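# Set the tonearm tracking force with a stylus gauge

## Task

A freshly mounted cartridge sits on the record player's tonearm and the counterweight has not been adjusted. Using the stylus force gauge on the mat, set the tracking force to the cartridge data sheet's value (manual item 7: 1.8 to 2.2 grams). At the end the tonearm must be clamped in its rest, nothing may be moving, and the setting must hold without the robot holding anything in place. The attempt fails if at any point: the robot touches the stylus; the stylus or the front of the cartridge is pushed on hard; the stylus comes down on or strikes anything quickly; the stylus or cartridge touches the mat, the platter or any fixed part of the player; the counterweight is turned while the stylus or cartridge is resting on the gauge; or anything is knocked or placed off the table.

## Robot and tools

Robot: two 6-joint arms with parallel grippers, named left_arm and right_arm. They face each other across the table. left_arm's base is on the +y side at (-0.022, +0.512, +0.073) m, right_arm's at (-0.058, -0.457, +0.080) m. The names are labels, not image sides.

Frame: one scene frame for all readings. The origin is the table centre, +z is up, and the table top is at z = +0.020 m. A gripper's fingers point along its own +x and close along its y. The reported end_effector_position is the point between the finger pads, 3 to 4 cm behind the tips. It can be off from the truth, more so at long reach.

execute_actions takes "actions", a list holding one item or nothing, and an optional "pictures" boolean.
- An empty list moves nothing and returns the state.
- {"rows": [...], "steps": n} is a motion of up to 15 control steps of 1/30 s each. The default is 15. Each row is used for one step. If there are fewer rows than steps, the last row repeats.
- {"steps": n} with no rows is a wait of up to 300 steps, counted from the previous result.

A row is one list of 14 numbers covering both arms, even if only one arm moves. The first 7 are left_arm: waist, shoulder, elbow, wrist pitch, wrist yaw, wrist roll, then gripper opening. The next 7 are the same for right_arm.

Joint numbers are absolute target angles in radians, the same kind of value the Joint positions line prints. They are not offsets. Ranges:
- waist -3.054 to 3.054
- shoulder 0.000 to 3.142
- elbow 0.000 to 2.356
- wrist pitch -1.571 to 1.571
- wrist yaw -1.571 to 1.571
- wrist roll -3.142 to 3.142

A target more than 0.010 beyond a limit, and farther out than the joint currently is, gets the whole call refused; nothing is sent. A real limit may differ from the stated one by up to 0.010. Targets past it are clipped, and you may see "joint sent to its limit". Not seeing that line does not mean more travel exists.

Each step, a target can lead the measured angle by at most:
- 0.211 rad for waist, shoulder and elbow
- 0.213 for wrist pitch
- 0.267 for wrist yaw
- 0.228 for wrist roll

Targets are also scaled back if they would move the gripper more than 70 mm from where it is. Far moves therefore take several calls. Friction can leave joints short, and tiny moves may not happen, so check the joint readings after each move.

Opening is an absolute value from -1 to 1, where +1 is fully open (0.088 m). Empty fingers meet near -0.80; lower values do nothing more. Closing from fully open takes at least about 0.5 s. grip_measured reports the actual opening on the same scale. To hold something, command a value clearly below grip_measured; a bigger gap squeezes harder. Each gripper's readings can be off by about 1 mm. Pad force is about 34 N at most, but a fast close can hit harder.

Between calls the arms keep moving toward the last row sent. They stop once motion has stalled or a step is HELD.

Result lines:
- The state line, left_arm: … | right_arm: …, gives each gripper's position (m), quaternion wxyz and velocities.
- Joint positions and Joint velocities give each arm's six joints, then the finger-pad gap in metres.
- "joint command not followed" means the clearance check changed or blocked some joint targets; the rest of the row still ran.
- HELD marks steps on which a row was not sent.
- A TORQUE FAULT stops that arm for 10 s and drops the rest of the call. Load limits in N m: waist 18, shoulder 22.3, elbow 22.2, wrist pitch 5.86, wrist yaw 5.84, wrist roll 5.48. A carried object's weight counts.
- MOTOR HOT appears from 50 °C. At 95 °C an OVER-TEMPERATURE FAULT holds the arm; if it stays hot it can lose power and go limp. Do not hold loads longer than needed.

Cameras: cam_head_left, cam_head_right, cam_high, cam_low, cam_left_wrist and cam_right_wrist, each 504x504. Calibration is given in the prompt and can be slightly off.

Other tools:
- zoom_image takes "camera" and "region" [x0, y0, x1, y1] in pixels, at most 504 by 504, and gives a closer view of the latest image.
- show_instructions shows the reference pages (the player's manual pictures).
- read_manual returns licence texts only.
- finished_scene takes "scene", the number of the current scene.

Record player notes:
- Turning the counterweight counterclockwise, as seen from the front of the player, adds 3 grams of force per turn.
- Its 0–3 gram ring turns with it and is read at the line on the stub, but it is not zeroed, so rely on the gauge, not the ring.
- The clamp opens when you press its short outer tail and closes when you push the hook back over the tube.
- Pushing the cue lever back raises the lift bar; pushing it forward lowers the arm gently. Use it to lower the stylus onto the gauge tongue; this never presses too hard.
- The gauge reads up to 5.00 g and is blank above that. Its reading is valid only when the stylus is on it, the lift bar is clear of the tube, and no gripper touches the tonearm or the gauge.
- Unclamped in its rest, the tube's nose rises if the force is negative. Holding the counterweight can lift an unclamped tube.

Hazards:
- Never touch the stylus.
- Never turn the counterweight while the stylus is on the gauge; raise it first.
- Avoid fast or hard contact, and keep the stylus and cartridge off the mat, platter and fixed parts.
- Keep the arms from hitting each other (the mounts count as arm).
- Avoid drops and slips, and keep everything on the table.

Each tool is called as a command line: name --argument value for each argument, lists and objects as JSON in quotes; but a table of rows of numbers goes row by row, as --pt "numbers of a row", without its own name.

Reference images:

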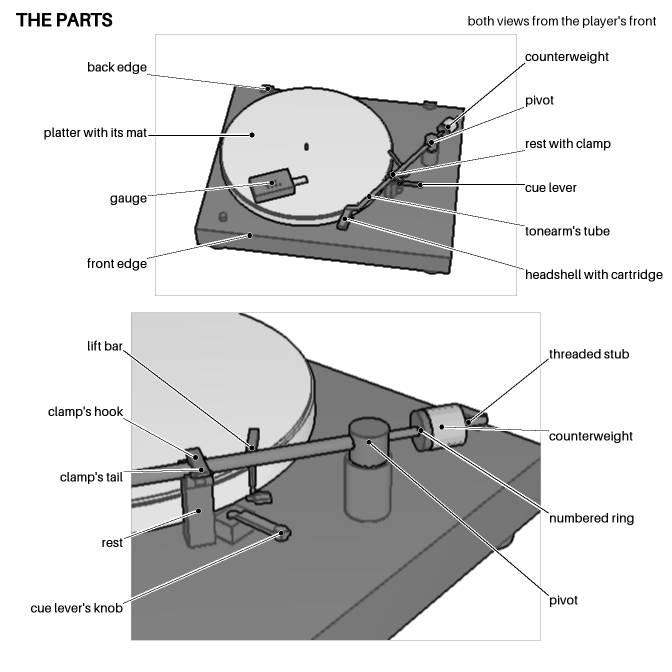

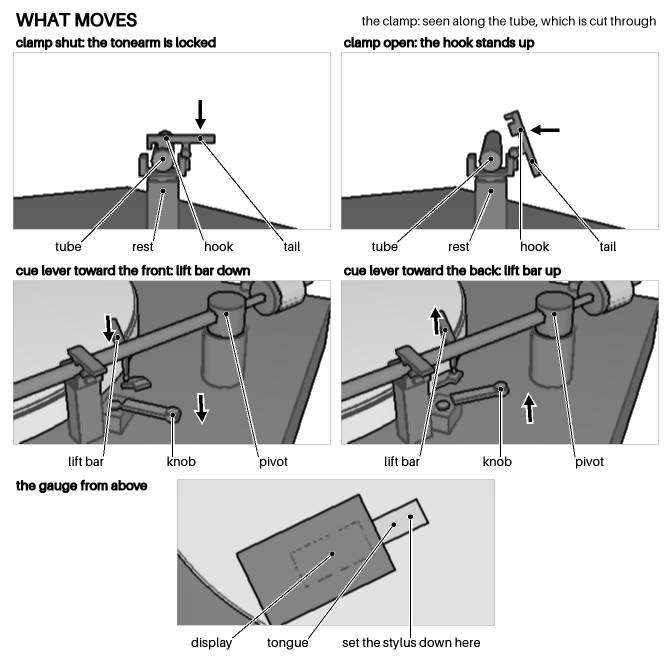

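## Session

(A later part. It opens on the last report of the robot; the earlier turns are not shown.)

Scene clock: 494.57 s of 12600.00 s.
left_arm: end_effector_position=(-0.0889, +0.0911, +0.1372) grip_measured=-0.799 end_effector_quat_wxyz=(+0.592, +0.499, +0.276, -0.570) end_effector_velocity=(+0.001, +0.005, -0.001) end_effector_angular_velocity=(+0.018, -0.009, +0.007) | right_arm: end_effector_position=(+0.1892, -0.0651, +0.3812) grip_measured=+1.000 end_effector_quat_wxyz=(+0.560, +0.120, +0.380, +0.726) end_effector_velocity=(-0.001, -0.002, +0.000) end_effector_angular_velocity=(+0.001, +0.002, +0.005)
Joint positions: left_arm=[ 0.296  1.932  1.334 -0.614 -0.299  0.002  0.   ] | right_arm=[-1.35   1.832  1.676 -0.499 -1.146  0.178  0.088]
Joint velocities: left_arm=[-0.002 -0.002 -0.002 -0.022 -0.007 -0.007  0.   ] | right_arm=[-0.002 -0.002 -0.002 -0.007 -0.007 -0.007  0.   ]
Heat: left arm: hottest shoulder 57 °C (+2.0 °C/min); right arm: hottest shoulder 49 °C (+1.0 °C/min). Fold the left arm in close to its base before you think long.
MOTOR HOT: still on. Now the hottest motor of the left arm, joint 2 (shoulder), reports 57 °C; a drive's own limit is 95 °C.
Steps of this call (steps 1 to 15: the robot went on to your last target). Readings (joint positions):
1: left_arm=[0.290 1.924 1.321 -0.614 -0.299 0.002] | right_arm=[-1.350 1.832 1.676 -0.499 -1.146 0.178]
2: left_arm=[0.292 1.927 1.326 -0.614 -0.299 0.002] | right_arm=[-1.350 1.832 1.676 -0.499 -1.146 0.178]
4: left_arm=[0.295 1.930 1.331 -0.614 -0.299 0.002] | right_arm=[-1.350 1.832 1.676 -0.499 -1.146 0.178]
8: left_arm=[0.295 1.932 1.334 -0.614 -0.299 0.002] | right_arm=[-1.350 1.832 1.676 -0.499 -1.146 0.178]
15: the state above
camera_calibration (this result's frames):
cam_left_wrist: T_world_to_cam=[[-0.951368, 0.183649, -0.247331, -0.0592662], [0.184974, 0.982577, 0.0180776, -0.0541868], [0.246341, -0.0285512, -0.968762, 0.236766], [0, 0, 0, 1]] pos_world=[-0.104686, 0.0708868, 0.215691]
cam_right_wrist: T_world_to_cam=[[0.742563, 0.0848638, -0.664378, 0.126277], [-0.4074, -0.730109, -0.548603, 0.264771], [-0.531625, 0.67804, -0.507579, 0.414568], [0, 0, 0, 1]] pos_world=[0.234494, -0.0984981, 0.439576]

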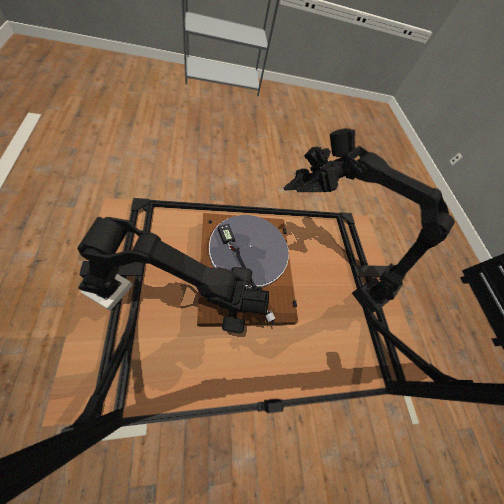

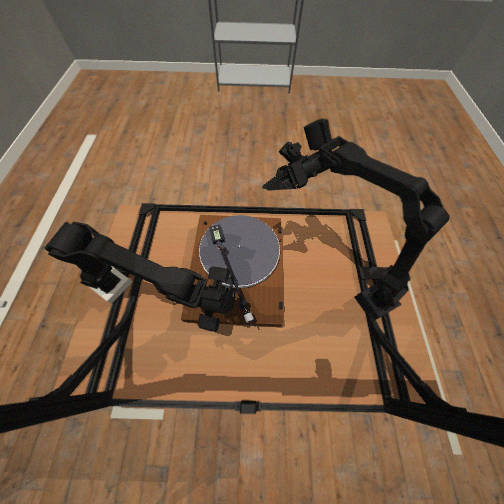

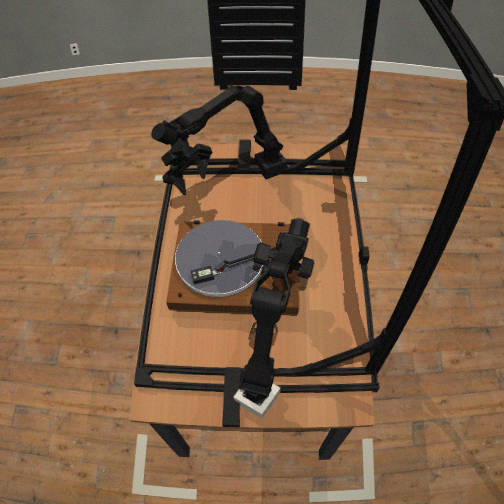

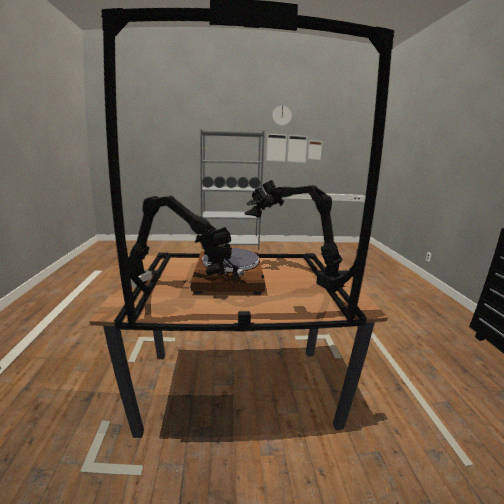

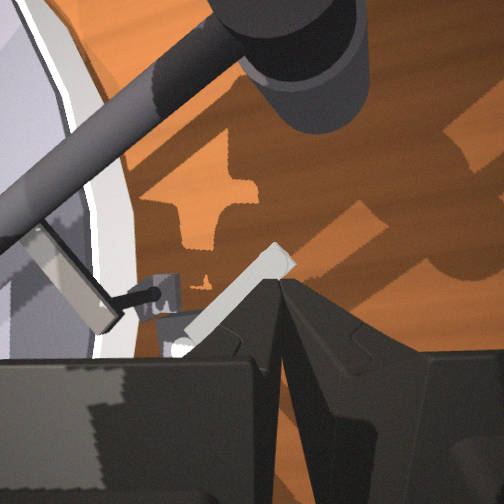

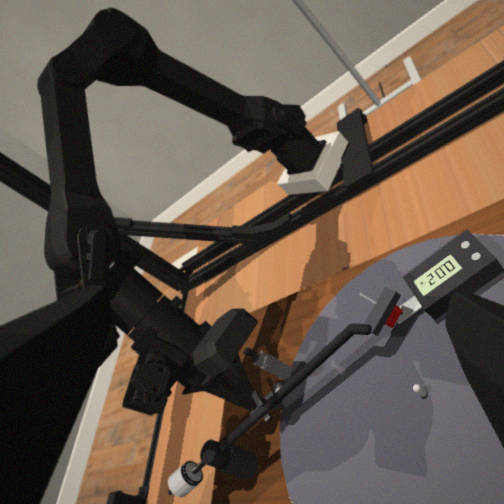

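execute_actions --actions '[{"rows":[[0.302,1.952,1.35,-0.616,-0.3,0,-0.9,-1.35,1.831,1.677,-0.5,-1.15,0.178,1.0]],"steps":12}]' --pictures false

execute_actions --actions '[{"rows":[[0.29,1.89,1.30,-0.63,-0.3,0,-0.9,-1.35,1.831,1.677,-0.5,-1.15,0.178,1.0],[0.29,1.89,1.30,-0.63,-0.3,0,-0.9,-1.35,1.831,1.677,-0.5,-1.15,0.178,1.0],[0.29,1.89,1.30,-0.63,-0.3,0,-0.9,-1.35,1.831,1.677,-0.5,-1.15,0.178,1.0],[0.29,1.89,1.30,-0.63,-0.3,0,-0.9,-1.35,1.831,1.677,-0.5,-1.15,0.178,1.0],[0.29,1.89,1.30,-0.63,-0.3,0,-0.9,-1.35,1.831,1.677,-0.5,-1.15,0.178,1.0],[0.29,1.85,1.55,-0.9,-0.3,0,-0.9,-1.35,1.831,1.677,-0.5,-1.15,0.178,1.0]],"steps":15}]' --pictures false

execute_actions --actions '[{"rows":[[0.5,2.0,1.95,-1.4,0,0.7,-0.2,-1.35,1.831,1.677,-0.5,-1.15,0.178,1.0]],"steps":15}]' --pictures false

execute_actions --actions '[{"rows":[[0.69,2.2,2.13,-1.488,0,1.266,-0.2,-1.35,1.831,1.677,-0.5,-1.15,0.178,1.0]],"steps":15}]' --pictures false

execute_actions --actions '[{"steps":10}]'

Scene clock: 503.33 s of 12600.00 s.
left_arm: end_effector_position=(-0.0883, +0.0897, +0.1370) grip_measured=-0.799 end_effector_quat_wxyz=(+0.592, +0.499, +0.276, -0.569) end_effector_velocity=(-0.002, +0.002, -0.000) end_effector_angular_velocity=(+0.004, -0.006, +0.002) | right_arm: end_effector_position=(+0.1892, -0.0651, +0.3811) grip_measured=+1.000 end_effector_quat_wxyz=(+0.560, +0.120, +0.380, +0.726) end_effector_velocity=(-0.001, -0.002, +0.000) end_effector_angular_velocity=(+0.001, +0.002, +0.005)
Joint positions: left_arm=[ 0.298  1.937  1.34  -0.615 -0.299  0.002  0.   ] | right_arm=[-1.35   1.832  1.676 -0.499 -1.146  0.178  0.088]
Joint velocities: left_arm=[-0.007 -0.002 -0.002 -0.007 -0.007 -0.007  0.   ] | right_arm=[-0.002 -0.002 -0.002 -0.007 -0.007 -0.007  0.   ]
Heat: left arm: hottest shoulder 56 °C (+1.0 °C/min); right arm: hottest shoulder 49 °C (+1.0 °C/min). Fold the left arm in close to its base before you think long.
MOTOR HOT: still on. Now the hottest motor of the left arm, joint 2 (shoulder), reports 56 °C; a drive's own limit is 95 °C.
Steps of this call (steps 1 to 15: the robot went on to your last target; steps 16 to 90: nothing new was sent; then 5.37 s passed at rest; steps 91 to 102: all 12 steps of this action). Readings (joint positions):
91: left_arm=[0.296 1.934 1.336 -0.615 -0.299 0.002] | right_arm=[-1.350 1.832 1.676 -0.499 -1.146 0.178]
92: left_arm=[0.296 1.935 1.337 -0.615 -0.299 0.002] | right_arm=[-1.350 1.832 1.676 -0.499 -1.146 0.178]
94: left_arm=[0.297 1.936 1.339 -0.615 -0.299 0.002] | right_arm=[-1.350 1.832 1.676 -0.499 -1.146 0.178]
98: left_arm=[0.297 1.937 1.340 -0.615 -0.299 0.002] | right_arm=[-1.350 1.832 1.676 -0.499 -1.146 0.178]
102: the state above

Scene clock: 503.83 s of 12600.00 s.
left_arm: end_effector_position=(-0.0894, +0.0931, +0.2208) grip_measured=-0.799 end_effector_quat_wxyz=(+0.597, +0.489, +0.269, -0.576) end_effector_velocity=(+0.005, +0.028, -0.009) end_effector_angular_velocity=(+0.133, -0.035, +0.015) | right_arm: end_effector_position=(+0.1892, -0.0651, +0.3811) grip_measured=+1.000 end_effector_quat_wxyz=(+0.560, +0.120, +0.380, +0.726) end_effector_velocity=(-0.001, -0.002, +0.000) end_effector_angular_velocity=(+0.001, +0.002, +0.005)
Joint positions: left_arm=[ 0.293  1.841  1.543 -0.887 -0.3    0.002  0.   ] | right_arm=[-1.35   1.832  1.676 -0.499 -1.146  0.178  0.088]
Joint velocities: left_arm=[-0.007 -0.002  0.007 -0.154 -0.007 -0.022  0.   ] | right_arm=[-0.002 -0.002 -0.002 -0.007 -0.007 -0.007  0.   ]
Heat: left arm: hottest shoulder 56 °C (+1.0 °C/min); right arm: hottest shoulder 49 °C (+1.0 °C/min). Fold the left arm in close to its base before you think long.
MOTOR HOT: still on. Now the hottest motor of the left arm, joint 2 (shoulder), reports 56 °C; a drive's own limit is 95 °C.
Steps of this call (steps 1 to 15: all 15 steps of this action). Readings (joint positions):
1: left_arm=[0.297 1.933 1.337 -0.615 -0.299 0.002] | right_arm=[-1.350 1.832 1.676 -0.499 -1.146 0.178]
2: left_arm=[0.297 1.927 1.331 -0.619 -0.299 0.002] | right_arm=[-1.350 1.832 1.676 -0.499 -1.146 0.178]
4: left_arm=[0.296 1.915 1.319 -0.627 -0.299 0.002] | right_arm=[-1.350 1.832 1.676 -0.499 -1.146 0.178]
8: left_arm=[0.294 1.902 1.429 -0.795 -0.299 0.002] | right_arm=[-1.350 1.832 1.676 -0.499 -1.146 0.178]
15: the state above

Scene clock: 504.33 s of 12600.00 s.
left_arm: end_effector_position=(-0.0449, +0.1099, +0.2458) grip_measured=-0.203 end_effector_quat_wxyz=(+0.323, +0.627, +0.248, -0.664) end_effector_velocity=(-0.003, +0.017, -0.000) end_effector_angular_velocity=(+0.075, -0.015, -0.161) | right_arm: end_effector_position=(+0.1892, -0.0651, +0.3811) grip_measured=+1.000 end_effector_quat_wxyz=(+0.560, +0.120, +0.380, +0.726) end_effector_velocity=(-0.001, -0.001, +0.001) end_effector_angular_velocity=(+0.014, +0.000, +0.017)
Joint positions: left_arm=[ 0.5    1.996  1.937 -1.393 -0.003  0.681  0.029] | right_arm=[-1.35   1.832  1.676 -0.499 -1.146  0.178  0.088]
Joint velocities: left_arm=[-0.007 -0.002  0.002 -0.081  0.007  0.154  0.002] | right_arm=[-0.002  0.002 -0.002  0.007 -0.022 -0.007  0.   ]
Heat: left arm: hottest shoulder 56 °C (+1.0 °C/min); right arm: hottest shoulder 49 °C (+1.0 °C/min). Fold the left arm in close to its base before you think long.
MOTOR HOT: still on. Now the hottest motor of the left arm, joint 2 (shoulder), reports 56 °C; a drive's own limit is 95 °C.
Steps of this call (steps 1 to 15: all 15 steps of this action). Readings (joint positions):
1: left_arm=[0.310 1.868 1.584 -0.954 -0.228 0.055] | right_arm=[-1.350 1.832 1.676 -0.499 -1.146 0.178]
2: left_arm=[0.347 1.903 1.643 -1.015 -0.151 0.123] | right_arm=[-1.350 1.832 1.676 -0.499 -1.146 0.178]
4: left_arm=[0.431 1.967 1.758 -1.130 -0.078 0.255] | right_arm=[-1.350 1.832 1.676 -0.499 -1.146 0.178]
8: left_arm=[0.514 2.002 1.896 -1.332 -0.026 0.515] | right_arm=[-1.350 1.832 1.676 -0.499 -1.146 0.178]
15: the state above

Scene clock: 504.83 s of 12600.00 s.
left_arm: end_effector_position=(+0.0347, +0.0903, +0.2109) grip_measured=-0.200 end_effector_quat_wxyz=(+0.159, +0.690, +0.158, -0.689) end_effector_velocity=(-0.024, -0.008, +0.010) end_effector_angular_velocity=(-0.030, -0.012, -0.142) | right_arm: end_effector_position=(+0.1892, -0.0651, +0.3811) grip_measured=+1.000 end_effector_quat_wxyz=(+0.560, +0.120, +0.380, +0.726) end_effector_velocity=(-0.003, -0.002, +0.001) end_effector_angular_velocity=(+0.008, +0.008, +0.017)
Joint positions: left_arm=[ 0.691  2.203  2.12  -1.485 -0.001  1.253  0.029] | right_arm=[-1.35   1.832  1.676 -0.499 -1.146  0.178  0.088]
Joint velocities: left_arm=[-0.061 -0.002  0.037 -0.007 -0.007  0.081 -0.   ] | right_arm=[-0.002 -0.002 -0.002 -0.007 -0.022 -0.007  0.   ]
Heat: left arm: hottest shoulder 56 °C (+1.0 °C/min); right arm: hottest shoulder 49 °C (+1.0 °C/min). Fold the left arm in close to its base before you think long.
MOTOR HOT: still on. Now the hottest motor of the left arm, joint 2 (shoulder), reports 56 °C; a drive's own limit is 95 °C.
Steps of this call (steps 1 to 15: all 15 steps of this action). Readings (joint positions):
1: left_arm=[0.507 2.022 1.966 -1.424 0.005 0.726] | right_arm=[-1.350 1.832 1.676 -0.499 -1.146 0.178]
2: left_arm=[0.531 2.051 2.009 -1.439 0.009 0.782] | right_arm=[-1.350 1.832 1.676 -0.499 -1.146 0.178]
4: left_arm=[0.602 2.112 2.074 -1.449 0.004 0.905] | right_arm=[-1.350 1.832 1.676 -0.499 -1.146 0.178]
8: left_arm=[0.701 2.190 2.102 -1.479 -0.004 1.150] | right_arm=[-1.350 1.832 1.676 -0.499 -1.146 0.178]
15: the state above

Scene clock: 505.17 s of 12600.00 s.
left_arm: end_effector_position=(+0.0341, +0.0902, +0.2110) grip_measured=-0.200 end_effector_quat_wxyz=(+0.156, +0.690, +0.154, -0.689) end_effector_velocity=(+0.002, +0.006, +0.000) end_effector_angular_velocity=(+0.025, -0.019, +0.020) | right_arm: end_effector_position=(+0.1892, -0.0651, +0.3811) grip_measured=+1.000 end_effector_quat_wxyz=(+0.560, +0.120, +0.380, +0.726) end_effector_velocity=(-0.002, +0.000, -0.000) end_effector_angular_velocity=(+0.007, -0.006, +0.010)
Joint positions: left_arm=[ 0.689  2.203  2.121 -1.486 -0.001  1.261  0.029] | right_arm=[-1.35   1.832  1.676 -0.499 -1.146  0.178  0.088]
Joint velocities: left_arm=[-0.002 -0.002 -0.002 -0.022 -0.022 -0.022 -0.   ] | right_arm=[ 0.002 -0.002 -0.007  0.007 -0.007 -0.007  0.   ]
Heat: left arm: hottest shoulder 56 °C (+1.0 °C/min); right arm: hottest shoulder 49 °C (+1.0 °C/min). Fold the left arm in close to its base before you think long.
MOTOR HOT: still on. Now the hottest motor of the left arm, joint 2 (shoulder), reports 56 °C; a drive's own limit is 95 °C.
Steps of this call (steps 1 to 10: the robot went on to your last target). Readings (joint positions):
1: left_arm=[0.690 2.203 2.121 -1.485 -0.001 1.256] | right_arm=[-1.350 1.832 1.676 -0.499 -1.146 0.178]
2: left_arm=[0.689 2.203 2.121 -1.486 -0.001 1.257] | right_arm=[-1.350 1.832 1.676 -0.499 -1.146 0.178]
4: left_arm=[0.689 2.203 2.121 -1.486 -0.001 1.260] | right_arm=[-1.350 1.832 1.676 -0.499 -1.146 0.178]
8: left_arm=[0.689 2.203 2.121 -1.486 -0.001 1.261] | right_arm=[-1.350 1.832 1.676 -0.499 -1.146 0.178]
10: the state above
camera_calibration (this result's frames):
cam_left_wrist: T_world_to_cam=[[-0.407918, 0.912236, 0.0377993, -0.0682648], [0.852652, 0.365818, 0.373044, -0.119394], [0.326476, 0.184401, -0.927043, 0.247238], [0, 0, 0, 1]] pos_world=[-0.00676228, 0.060359, 0.27632]
cam_right_wrist: T_world_to_cam=[[0.74237, 0.0846992, -0.664615, 0.126316], [-0.407559, -0.730245, -0.548304, 0.264587], [-0.531773, 0.677914, -0.507592, 0.414525], [0, 0, 0, 1]] pos_world=[0.234495, -0.098498, 0.439436]

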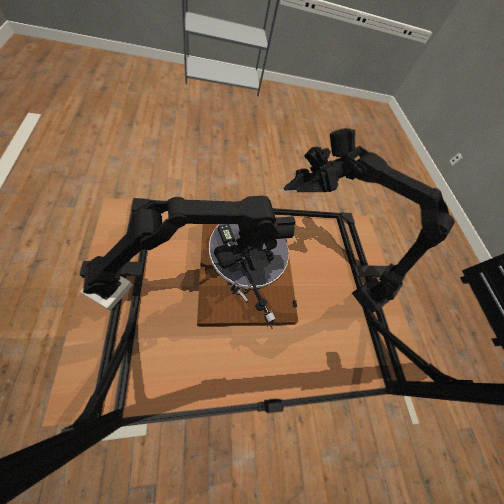

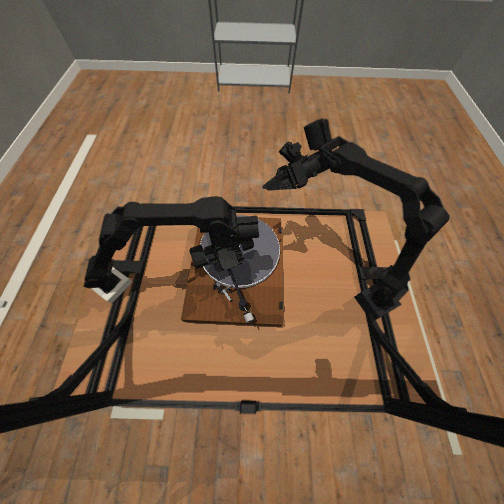

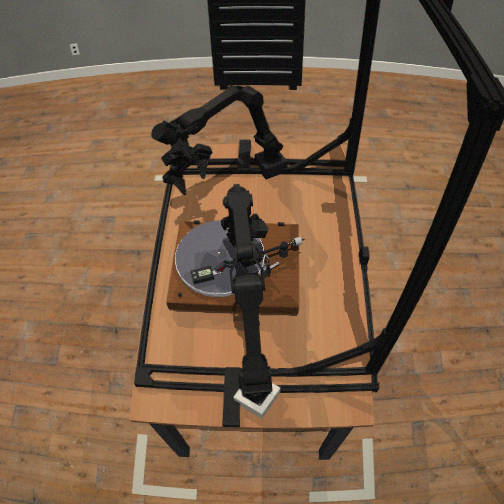

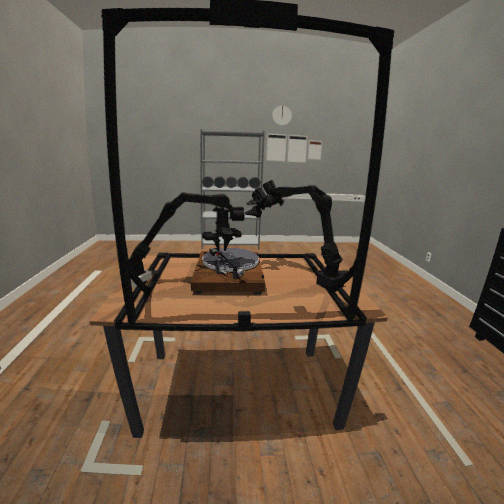

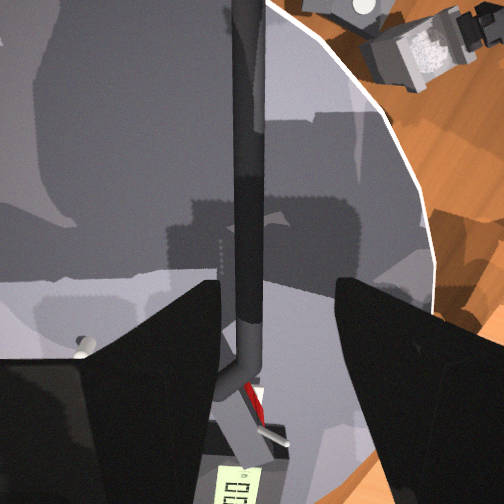

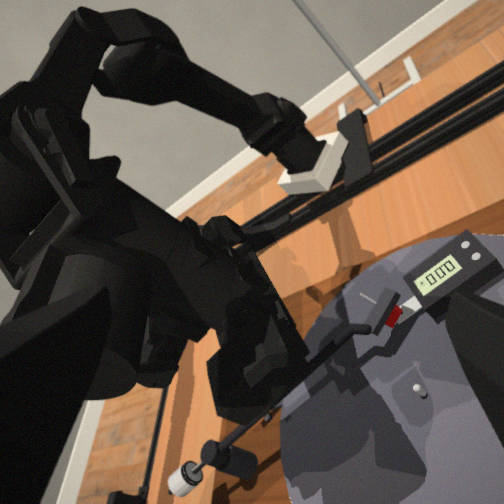

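execute_actions --actions '[{"rows":[[0.688,2.21,2.07,-1.44,0,1.266,-0.2,-1.35,1.831,1.677,-0.5,-1.15,0.178,1.0],[0.688,2.21,2.07,-1.44,0,1.266,-0.2,-1.35,1.831,1.677,-0.5,-1.15,0.178,1.0],[0.688,2.215,2.04,-1.40,0,1.266,-0.2,-1.35,1.831,1.677,-0.5,-1.15,0.178,1.0],[0.688,2.215,2.04,-1.40,0,1.266,-0.2,-1.35,1.831,1.677,-0.5,-1.15,0.178,1.0],[0.688,2.22,2.015,-1.37,0,1.266,-0.2,-1.35,1.831,1.677,-0.5,-1.15,0.178,1.0],[0.688,2.22,2.015,-1.37,0,1.266,-0.2,-1.35,1.831,1.677,-0.5,-1.15,0.178,1.0],[0.688,2.226,1.995,-1.35,0,1.266,-0.2,-1.35,1.831,1.677,-0.5,-1.15,0.178,1.0]],"steps":15}]'

Scene clock: 509.23 s of 12600.00 s.
left_arm: end_effector_position=(+0.0349, +0.0838, +0.1744) grip_measured=-0.200 end_effector_quat_wxyz=(+0.155, +0.690, +0.155, -0.689) end_effector_velocity=(-0.001, -0.008, +0.000) end_effector_angular_velocity=(-0.035, -0.012, -0.000) | right_arm: end_effector_position=(+0.1891, -0.0651, +0.3812) grip_measured=+1.000 end_effector_quat_wxyz=(+0.560, +0.120, +0.380, +0.726) end_effector_velocity=(-0.000, -0.001, -0.000) end_effector_angular_velocity=(+0.007, -0.006, +0.005)
Joint positions: left_arm=[ 0.689  2.221  2.004 -1.354 -0.001  1.262  0.029] | right_arm=[-1.35   1.832  1.676 -0.499 -1.146  0.178  0.088]
Joint velocities: left_arm=[-0.007 -0.002 -0.002  0.037 -0.007 -0.007 -0.   ] | right_arm=[-0.002 -0.002 -0.007  0.007 -0.007 -0.007  0.   ]
Heat: left arm: hottest shoulder 56 °C (+1.0 °C/min); right arm: hottest shoulder 49 °C (+1.0 °C/min). Fold the left arm in close to its base before you think long.
MOTOR HOT: still on. Now the hottest motor of the left arm, joint 2 (shoulder), reports 56 °C; a drive's own limit is 95 °C.
Steps of this call (steps 1 to 15: the robot went on to your last target; steps 16 to 90: nothing new was sent; then 0.57 s passed at rest; steps 91 to 105: all 15 steps of this action). Readings (joint positions):
91: left_arm=[0.689 2.203 2.115 -1.479 -0.001 1.262] | right_arm=[-1.350 1.832 1.676 -0.499 -1.146 0.178]
92: left_arm=[0.689 2.203 2.107 -1.467 -0.001 1.262] | right_arm=[-1.350 1.832 1.676 -0.499 -1.146 0.178]
94: left_arm=[0.689 2.203 2.082 -1.432 -0.001 1.262] | right_arm=[-1.350 1.832 1.676 -0.499 -1.146 0.178]
98: left_arm=[0.689 2.212 2.028 -1.377 -0.001 1.262] | right_arm=[-1.350 1.832 1.676 -0.499 -1.146 0.178]
105: the state above
camera_calibration (this result's frames):
cam_left_wrist: T_world_to_cam=[[-0.407211, 0.912458, 0.0399934, -0.0611379], [0.853044, 0.36432, 0.373615, -0.104085], [0.326338, 0.186256, -0.926721, 0.213911], [0, 0, 0, 1]] pos_world=[-0.00591409, 0.0538639, 0.239568]
cam_right_wrist: T_world_to_cam=[[0.742563, 0.0848638, -0.664378, 0.126354], [-0.4074, -0.730109, -0.548603, 0.264709], [-0.531625, 0.67804, -0.507579, 0.414585], [0, 0, 0, 1]] pos_world=[0.23442, -0.0985613, 0.439602]

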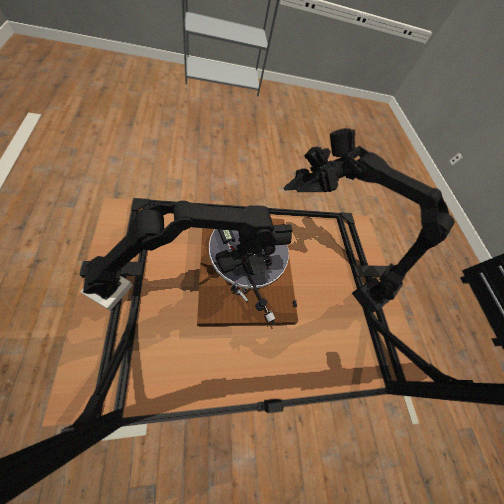

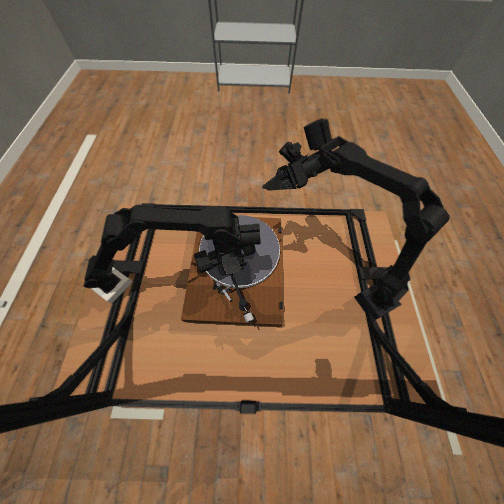

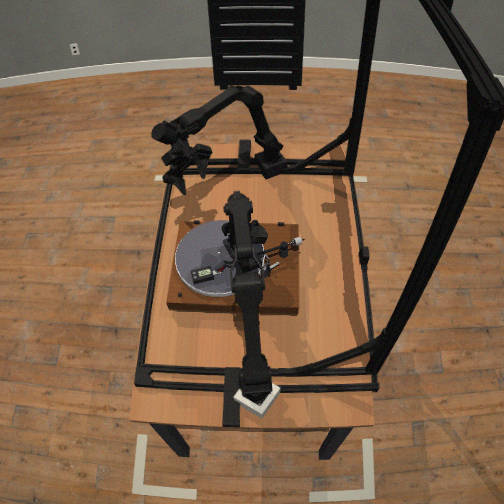

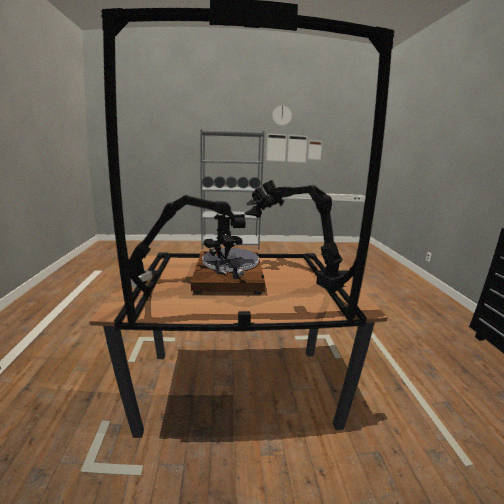

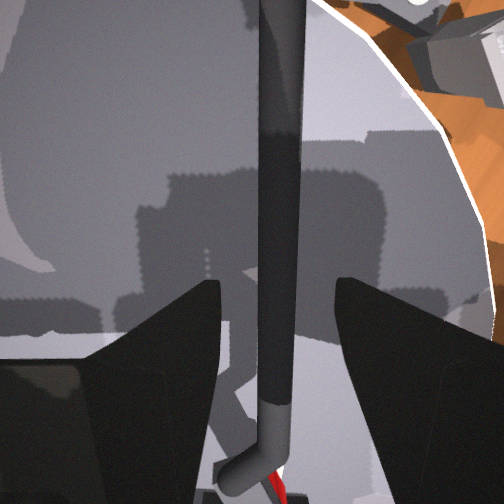

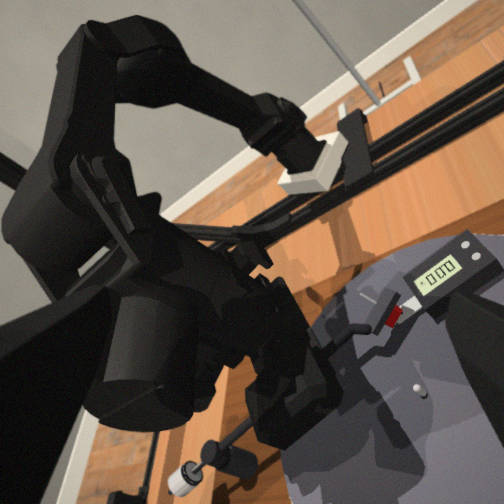

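execute_actions --actions '[{"rows":[[0.688,2.232,1.992,-1.345,0,1.266,-0.3,-1.35,1.831,1.677,-0.5,-1.15,0.178,1.0],[0.688,2.232,1.992,-1.345,0,1.266,-0.4,-1.35,1.831,1.677,-0.5,-1.15,0.178,1.0],[0.688,2.232,1.992,-1.345,0,1.266,-0.48,-1.35,1.831,1.677,-0.5,-1.15,0.178,1.0],[0.688,2.232,1.992,-1.345,0,1.266,-0.54,-1.35,1.831,1.677,-0.5,-1.15,0.178,1.0],[0.688,2.232,1.992,-1.345,0,1.266,-0.58,-1.35,1.831,1.677,-0.5,-1.15,0.178,1.0],[0.688,2.232,1.992,-1.345,0,1.266,-0.6,-1.35,1.831,1.677,-0.5,-1.15,0.178,1.0],[0.688,2.232,1.992,-1.345,0,1.266,-0.62,-1.35,1.831,1.677,-0.5,-1.15,0.178,1.0],[0.688,2.232,1.992,-1.345,0,1.266,-0.64,-1.35,1.831,1.677,-0.5,-1.15,0.178,1.0],[0.688,2.232,1.992,-1.345,0,1.266,-0.66,-1.35,1.831,1.677,-0.5,-1.15,0.178,1.0],[0.688,2.232,1.992,-1.345,0,1.266,-0.69,-1.35,1.831,1.677,-0.5,-1.15,0.178,1.0],[0.688,2.232,1.992,-1.345,0,1.266,-0.72,-1.35,1.831,1.677,-0.5,-1.15,0.178,1.0]],"steps":15}]' --pictures false

execute_actions --actions '[{"rows":[[0.686,2.215,2.005,-1.355,0,1.25,-0.72,-1.35,1.831,1.677,-0.5,-1.15,0.178,1.0],[0.685,2.208,2.008,-1.36,0,1.245,-0.72,-1.35,1.831,1.677,-0.5,-1.15,0.178,1.0],[0.685,2.205,2.008,-1.36,0,1.24,-0.72,-1.35,1.831,1.677,-0.5,-1.15,0.178,1.0],[0.685,2.205,2.008,-1.36,0,1.24,-0.72,-1.35,1.831,1.677,-0.5,-1.15,0.178,1.0],[0.685,2.205,2.008,-1.36,0,1.24,-0.72,-1.35,1.831,1.677,-0.5,-1.15,0.178,1.0],[0.682,2.195,1.99,-1.355,0,1.225,-0.72,-1.35,1.831,1.677,-0.5,-1.15,0.178,1.0],[0.68,2.185,1.972,-1.349,0,1.208,-0.72,-1.35,1.831,1.677,-0.5,-1.15,0.178,1.0],[0.678,2.175,1.955,-1.343,0,1.19,-0.72,-1.35,1.831,1.677,-0.5,-1.15,0.178,1.0],[0.676,2.165,1.938,-1.337,0,1.173,-0.72,-1.35,1.831,1.677,-0.5,-1.15,0.178,1.0],[0.673,2.155,1.921,-1.331,0,1.157,-0.72,-1.35,1.831,1.677,-0.5,-1.15,0.178,1.0],[0.671,2.146,1.904,-1.326,0,1.14,-0.72,-1.35,1.831,1.677,-0.5,-1.15,0.178,1.0]],"steps":15}]' --pictures false

Scene clock: 521.00 s of 12600.00 s.
left_arm: end_effector_position=(+0.0350, +0.0829, +0.1735) grip_measured=-0.624 end_effector_quat_wxyz=(+0.156, +0.690, +0.153, -0.690) end_effector_velocity=(+0.000, -0.001, +0.002) end_effector_angular_velocity=(-0.011, -0.009, +0.005) | right_arm: end_effector_position=(+0.1891, -0.0651, +0.3814) grip_measured=+1.000 end_effector_quat_wxyz=(+0.560, +0.120, +0.380, +0.726) end_effector_velocity=(+0.002, -0.000, +0.000) end_effector_angular_velocity=(+0.004, -0.015, -0.006)
Joint positions: left_arm=[ 0.689  2.222  2.002 -1.347 -0.001  1.263  0.008] | right_arm=[-1.35   1.832  1.676 -0.499 -1.147  0.178  0.088]
Joint velocities: left_arm=[-0.002 -0.007 -0.002  0.007 -0.007 -0.007 -0.   ] | right_arm=[-0.002 -0.002 -0.002  0.007  0.007 -0.007  0.   ]
Heat: left arm: hottest shoulder 57 °C (+1.0 °C/min); right arm: hottest shoulder 49 °C (+1.0 °C/min). Fold the left arm in close to its base before you think long.
MOTOR HOT: still on. Now the hottest motor of the left arm, joint 2 (shoulder), reports 57 °C; a drive's own limit is 95 °C.
Steps of this call (steps 1 to 15: the robot went on to your last target; steps 16 to 90: nothing new was sent; then 8.27 s passed at rest; steps 91 to 105: all 15 steps of this action). Readings (joint positions):
91: left_arm=[0.689 2.222 2.003 -1.351 -0.001 1.262] | right_arm=[-1.350 1.832 1.676 -0.499 -1.147 0.178]
92: left_arm=[0.689 2.222 2.003 -1.350 -0.001 1.262] | right_arm=[-1.350 1.832 1.676 -0.499 -1.147 0.178]
94: left_arm=[0.689 2.222 2.003 -1.348 -0.001 1.262] | right_arm=[-1.350 1.832 1.676 -0.499 -1.147 0.178]
98: left_arm=[0.689 2.222 2.002 -1.347 -0.001 1.262] | right_arm=[-1.350 1.832 1.676 -0.499 -1.147 0.178]
105: the state above

Scene clock: 521.50 s of 12600.00 s.
left_arm: end_effector_position=(+0.0279, +0.0962, +0.1748) grip_measured=-0.624 end_effector_quat_wxyz=(+0.186, +0.683, +0.191, -0.680) end_effector_velocity=(-0.008, +0.015, +0.002) end_effector_angular_velocity=(+0.006, +0.007, +0.068) | right_arm: end_effector_position=(+0.1891, -0.0651, +0.3814) grip_measured=+1.000 end_effector_quat_wxyz=(+0.560, +0.120, +0.380, +0.726) end_effector_velocity=(+0.002, -0.003, +0.001) end_effector_angular_velocity=(-0.002, -0.008, -0.011)
Joint positions: left_arm=[ 0.676  2.168  1.92  -1.331 -0.003  1.151  0.008] | right_arm=[-1.35   1.832  1.676 -0.499 -1.147  0.178  0.088]
Joint velocities: left_arm=[-0.012 -0.066 -0.095  0.022  0.007 -0.081 -0.   ] | right_arm=[-0.007 -0.007 -0.002 -0.007  0.007 -0.007  0.   ]
Heat: left arm: hottest shoulder 57 °C (+1.0 °C/min); right arm: hottest shoulder 49 °C (+1.0 °C/min). Fold the left arm in close to its base before you think long.
MOTOR HOT: still on. Now the hottest motor of the left arm, joint 2 (shoulder), reports 57 °C; a drive's own limit is 95 °C.
Steps of this call (steps 1 to 15: all 15 steps of this action). Readings (joint positions):
1: left_arm=[0.689 2.222 2.002 -1.347 -0.001 1.264] | right_arm=[-1.350 1.832 1.676 -0.499 -1.147 0.178]
2: left_arm=[0.689 2.222 2.002 -1.348 -0.001 1.262] | right_arm=[-1.350 1.832 1.676 -0.499 -1.147 0.178]
4: left_arm=[0.688 2.222 2.002 -1.352 -0.001 1.254] | right_arm=[-1.350 1.832 1.676 -0.499 -1.147 0.178]
8: left_arm=[0.685 2.211 1.989 -1.354 -0.002 1.228] | right_arm=[-1.350 1.832 1.676 -0.499 -1.147 0.178]
15: the state above

execute_actions --actions '[{"rows":[[0.668,2.125,1.89,-1.32,0,1.12,-0.72,-1.35,1.831,1.677,-0.5,-1.15,0.178,1.0],[0.664,2.114,1.872,-1.313,0,1.096,-0.72,-1.35,1.831,1.677,-0.5,-1.15,0.178,1.0],[0.66,2.103,1.854,-1.307,0,1.072,-0.72,-1.35,1.831,1.677,-0.5,-1.15,0.178,1.0],[0.656,2.092,1.836,-1.3,0,1.048,-0.72,-1.35,1.831,1.677,-0.5,-1.15,0.178,1.0],[0.652,2.081,1.818,-1.293,0,1.024,-0.72,-1.35,1.831,1.677,-0.5,-1.15,0.178,1.0],[0.648,2.07,1.8,-1.287,0,1.0,-0.72,-1.35,1.831,1.677,-0.5,-1.15,0.178,1.0],[0.644,2.059,1.782,-1.28,0,0.976,-0.72,-1.35,1.831,1.677,-0.5,-1.15,0.178,1.0],[0.64,2.05,1.769,-1.276,0,0.954,-0.72,-1.35,1.831,1.677,-0.5,-1.15,0.178,1.0],[0.636,2.041,1.756,-1.272,0,0.932,-0.72,-1.35,1.831,1.677,-0.5,-1.15,0.178,1.0],[0.632,2.032,1.743,-1.268,0,0.911,-0.72,-1.35,1.831,1.677,-0.5,-1.15,0.178,1.0],[0.628,2.023,1.73,-1.263,0,0.889,-0.72,-1.35,1.831,1.677,-0.5,-1.15,0.178,1.0],[0.624,2.014,1.717,-1.259,0,0.868,-0.72,-1.35,1.831,1.677,-0.5,-1.15,0.178,1.0],[0.62,2.005,1.704,-1.255,0,0.846,-0.72,-1.35,1.831,1.677,-0.5,-1.15,0.178,1.0],[0.616,1.997,1.691,-1.251,0,0.825,-0.72,-1.35,1.831,1.677,-0.5,-1.15,0.178,1.0],[0.612,1.989,1.68,-1.247,0,0.803,-0.72,-1.35,1.831,1.677,-0.5,-1.15,0.178,1.0]],"steps":15}]' --pictures false

execute_actions --actions '[{"steps":10}]'

Scene clock: 528.77 s of 12600.00 s.
left_arm: end_effector_position=(+0.0051, +0.1254, +0.1767) grip_measured=-0.624 end_effector_quat_wxyz=(+0.269, +0.655, +0.271, -0.652) end_effector_velocity=(-0.053, +0.058, +0.000) end_effector_angular_velocity=(-0.009, -0.010, +0.523) | right_arm: end_effector_position=(+0.1891, -0.0652, +0.3812) grip_measured=+1.000 end_effector_quat_wxyz=(+0.560, +0.120, +0.380, +0.726) end_effector_velocity=(+0.001, -0.003, +0.000) end_effector_angular_velocity=(+0.001, +0.002, +0.000)
Joint positions: left_arm=[ 0.627  2.03   1.716 -1.261 -0.003  0.857  0.008] | right_arm=[-1.35   1.832  1.676 -0.5   -1.147  0.178  0.088]
Joint velocities: left_arm=[-0.129 -0.256 -0.374  0.125 -0.007 -0.652 -0.   ] | right_arm=[-0.007 -0.002 -0.002 -0.007 -0.007 -0.007  0.   ]
Heat: left arm: hottest shoulder 59 °C (+2.0 °C/min); right arm: hottest shoulder 49 °C (+1.0 °C/min). Fold the left arm in close to its base before you think long.
MOTOR HOT: still on. Now the hottest motor of the left arm, joint 2 (shoulder), reports 59 °C; a drive's own limit is 95 °C.
Steps of this call (steps 1 to 15: the robot went on to your last target; steps 16 to 90: nothing new was sent; then 3.77 s passed at rest; steps 91 to 105: all 15 steps of this action). Readings (joint positions):
91: left_arm=[0.674 2.157 1.909 -1.327 -0.002 1.141] | right_arm=[-1.350 1.832 1.676 -0.500 -1.147 0.178]
92: left_arm=[0.673 2.152 1.900 -1.324 -0.002 1.130] | right_arm=[-1.350 1.832 1.676 -0.500 -1.147 0.178]
94: left_arm=[0.668 2.135 1.875 -1.316 -0.002 1.096] | right_arm=[-1.350 1.832 1.676 -0.500 -1.147 0.178]
98: left_arm=[0.655 2.094 1.812 -1.294 -0.003 1.010] | right_arm=[-1.350 1.832 1.676 -0.500 -1.147 0.178]
105: the state above

Scene clock: 529.10 s of 12600.00 s.
left_arm: end_effector_position=(+0.0008, +0.1296, +0.1769) grip_measured=-0.624 end_effector_quat_wxyz=(+0.283, +0.649, +0.283, -0.647) end_effector_velocity=(-0.002, +0.003, +0.003) end_effector_angular_velocity=(+0.003, -0.007, -0.000) | right_arm: end_effector_position=(+0.1891, -0.0652, +0.3812) grip_measured=+1.000 end_effector_quat_wxyz=(+0.560, +0.120, +0.380, +0.726) end_effector_velocity=(-0.004, -0.002, +0.001) end_effector_angular_velocity=(-0.005, +0.009, +0.010)
Joint positions: left_arm=[ 0.616  2.009  1.687 -1.25  -0.003  0.808  0.008] | right_arm=[-1.35   1.832  1.676 -0.5   -1.147  0.178  0.088]
Joint velocities: left_arm=[-0.007 -0.012 -0.007 -0.007 -0.007 -0.007 -0.   ] | right_arm=[ 0.002 -0.007 -0.002 -0.022 -0.007 -0.007  0.   ]
Heat: left arm: hottest shoulder 59 °C (+2.0 °C/min); right arm: hottest shoulder 49 °C (+1.0 °C/min). Fold the left arm in close to its base before you think long.
MOTOR HOT: still on. Now the hottest motor of the left arm, joint 2 (shoulder), reports 59 °C; a drive's own limit is 95 °C.
Steps of this call (steps 1 to 10: the robot went on to your last target). Readings (joint positions):
1: left_arm=[0.623 2.023 1.706 -1.257 -0.003 0.839] | right_arm=[-1.350 1.832 1.676 -0.500 -1.147 0.178]
2: left_arm=[0.620 2.018 1.699 -1.255 -0.003 0.828] | right_arm=[-1.350 1.832 1.676 -0.500 -1.147 0.178]
4: left_arm=[0.618 2.013 1.692 -1.252 -0.003 0.817] | right_arm=[-1.350 1.832 1.676 -0.500 -1.147 0.178]
8: left_arm=[0.616 2.010 1.687 -1.250 -0.003 0.809] | right_arm=[-1.350 1.832 1.676 -0.500 -1.147 0.178]
10: the state above
camera_calibration (this result's frames):
cam_left_wrist: T_world_to_cam=[[-0.717454, 0.695515, 0.038981, -0.0883735], [0.655562, 0.655198, 0.375438, -0.130508], [0.235582, 0.294914, -0.926027, 0.204746], [0, 0, 0, 1]] pos_world=[-0.0260821, 0.0865916, 0.242043]
cam_right_wrist: T_world_to_cam=[[0.742244, 0.0850412, -0.664712, 0.126603], [-0.407421, -0.730272, -0.548372, 0.264561], [-0.532054, 0.677843, -0.507392, 0.414561], [0, 0, 0, 1]] pos_world=[0.234387, -0.098572, 0.439577]

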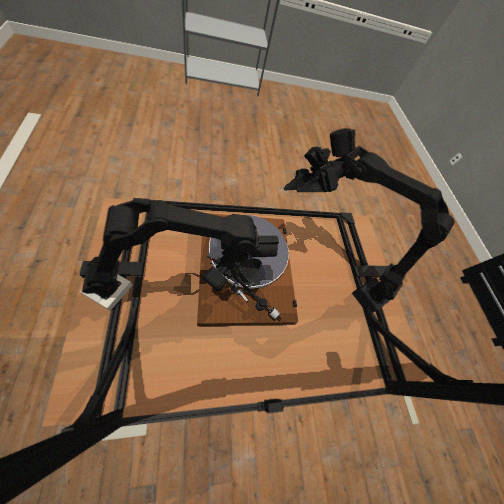

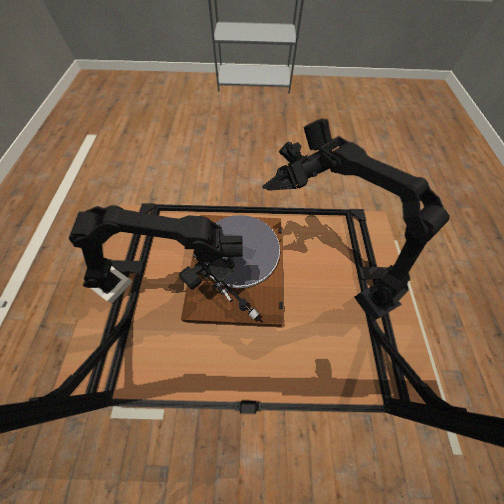

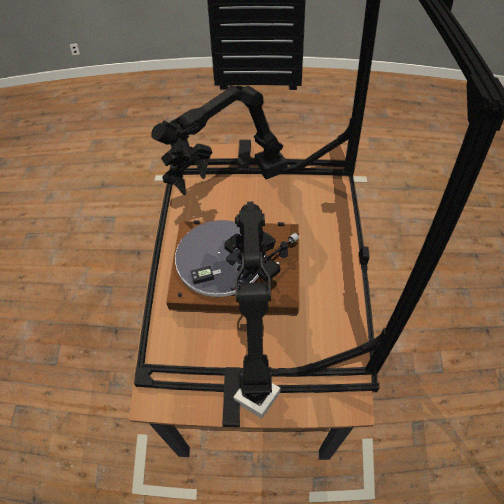

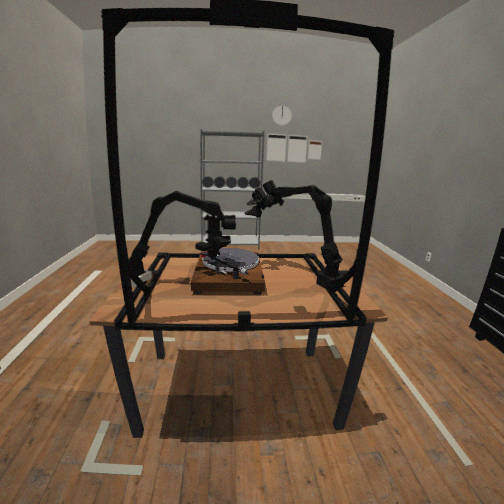

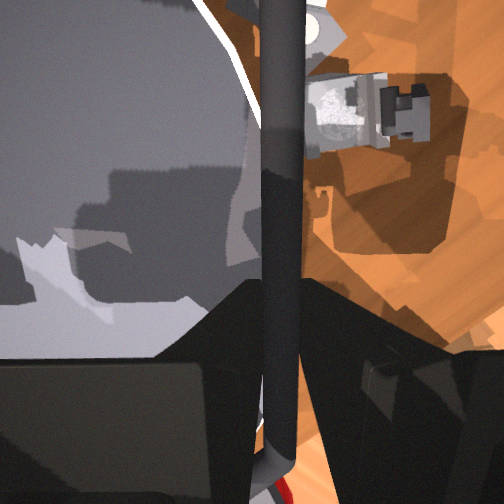

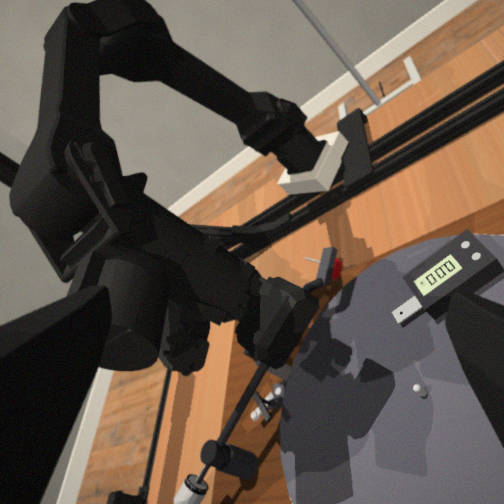

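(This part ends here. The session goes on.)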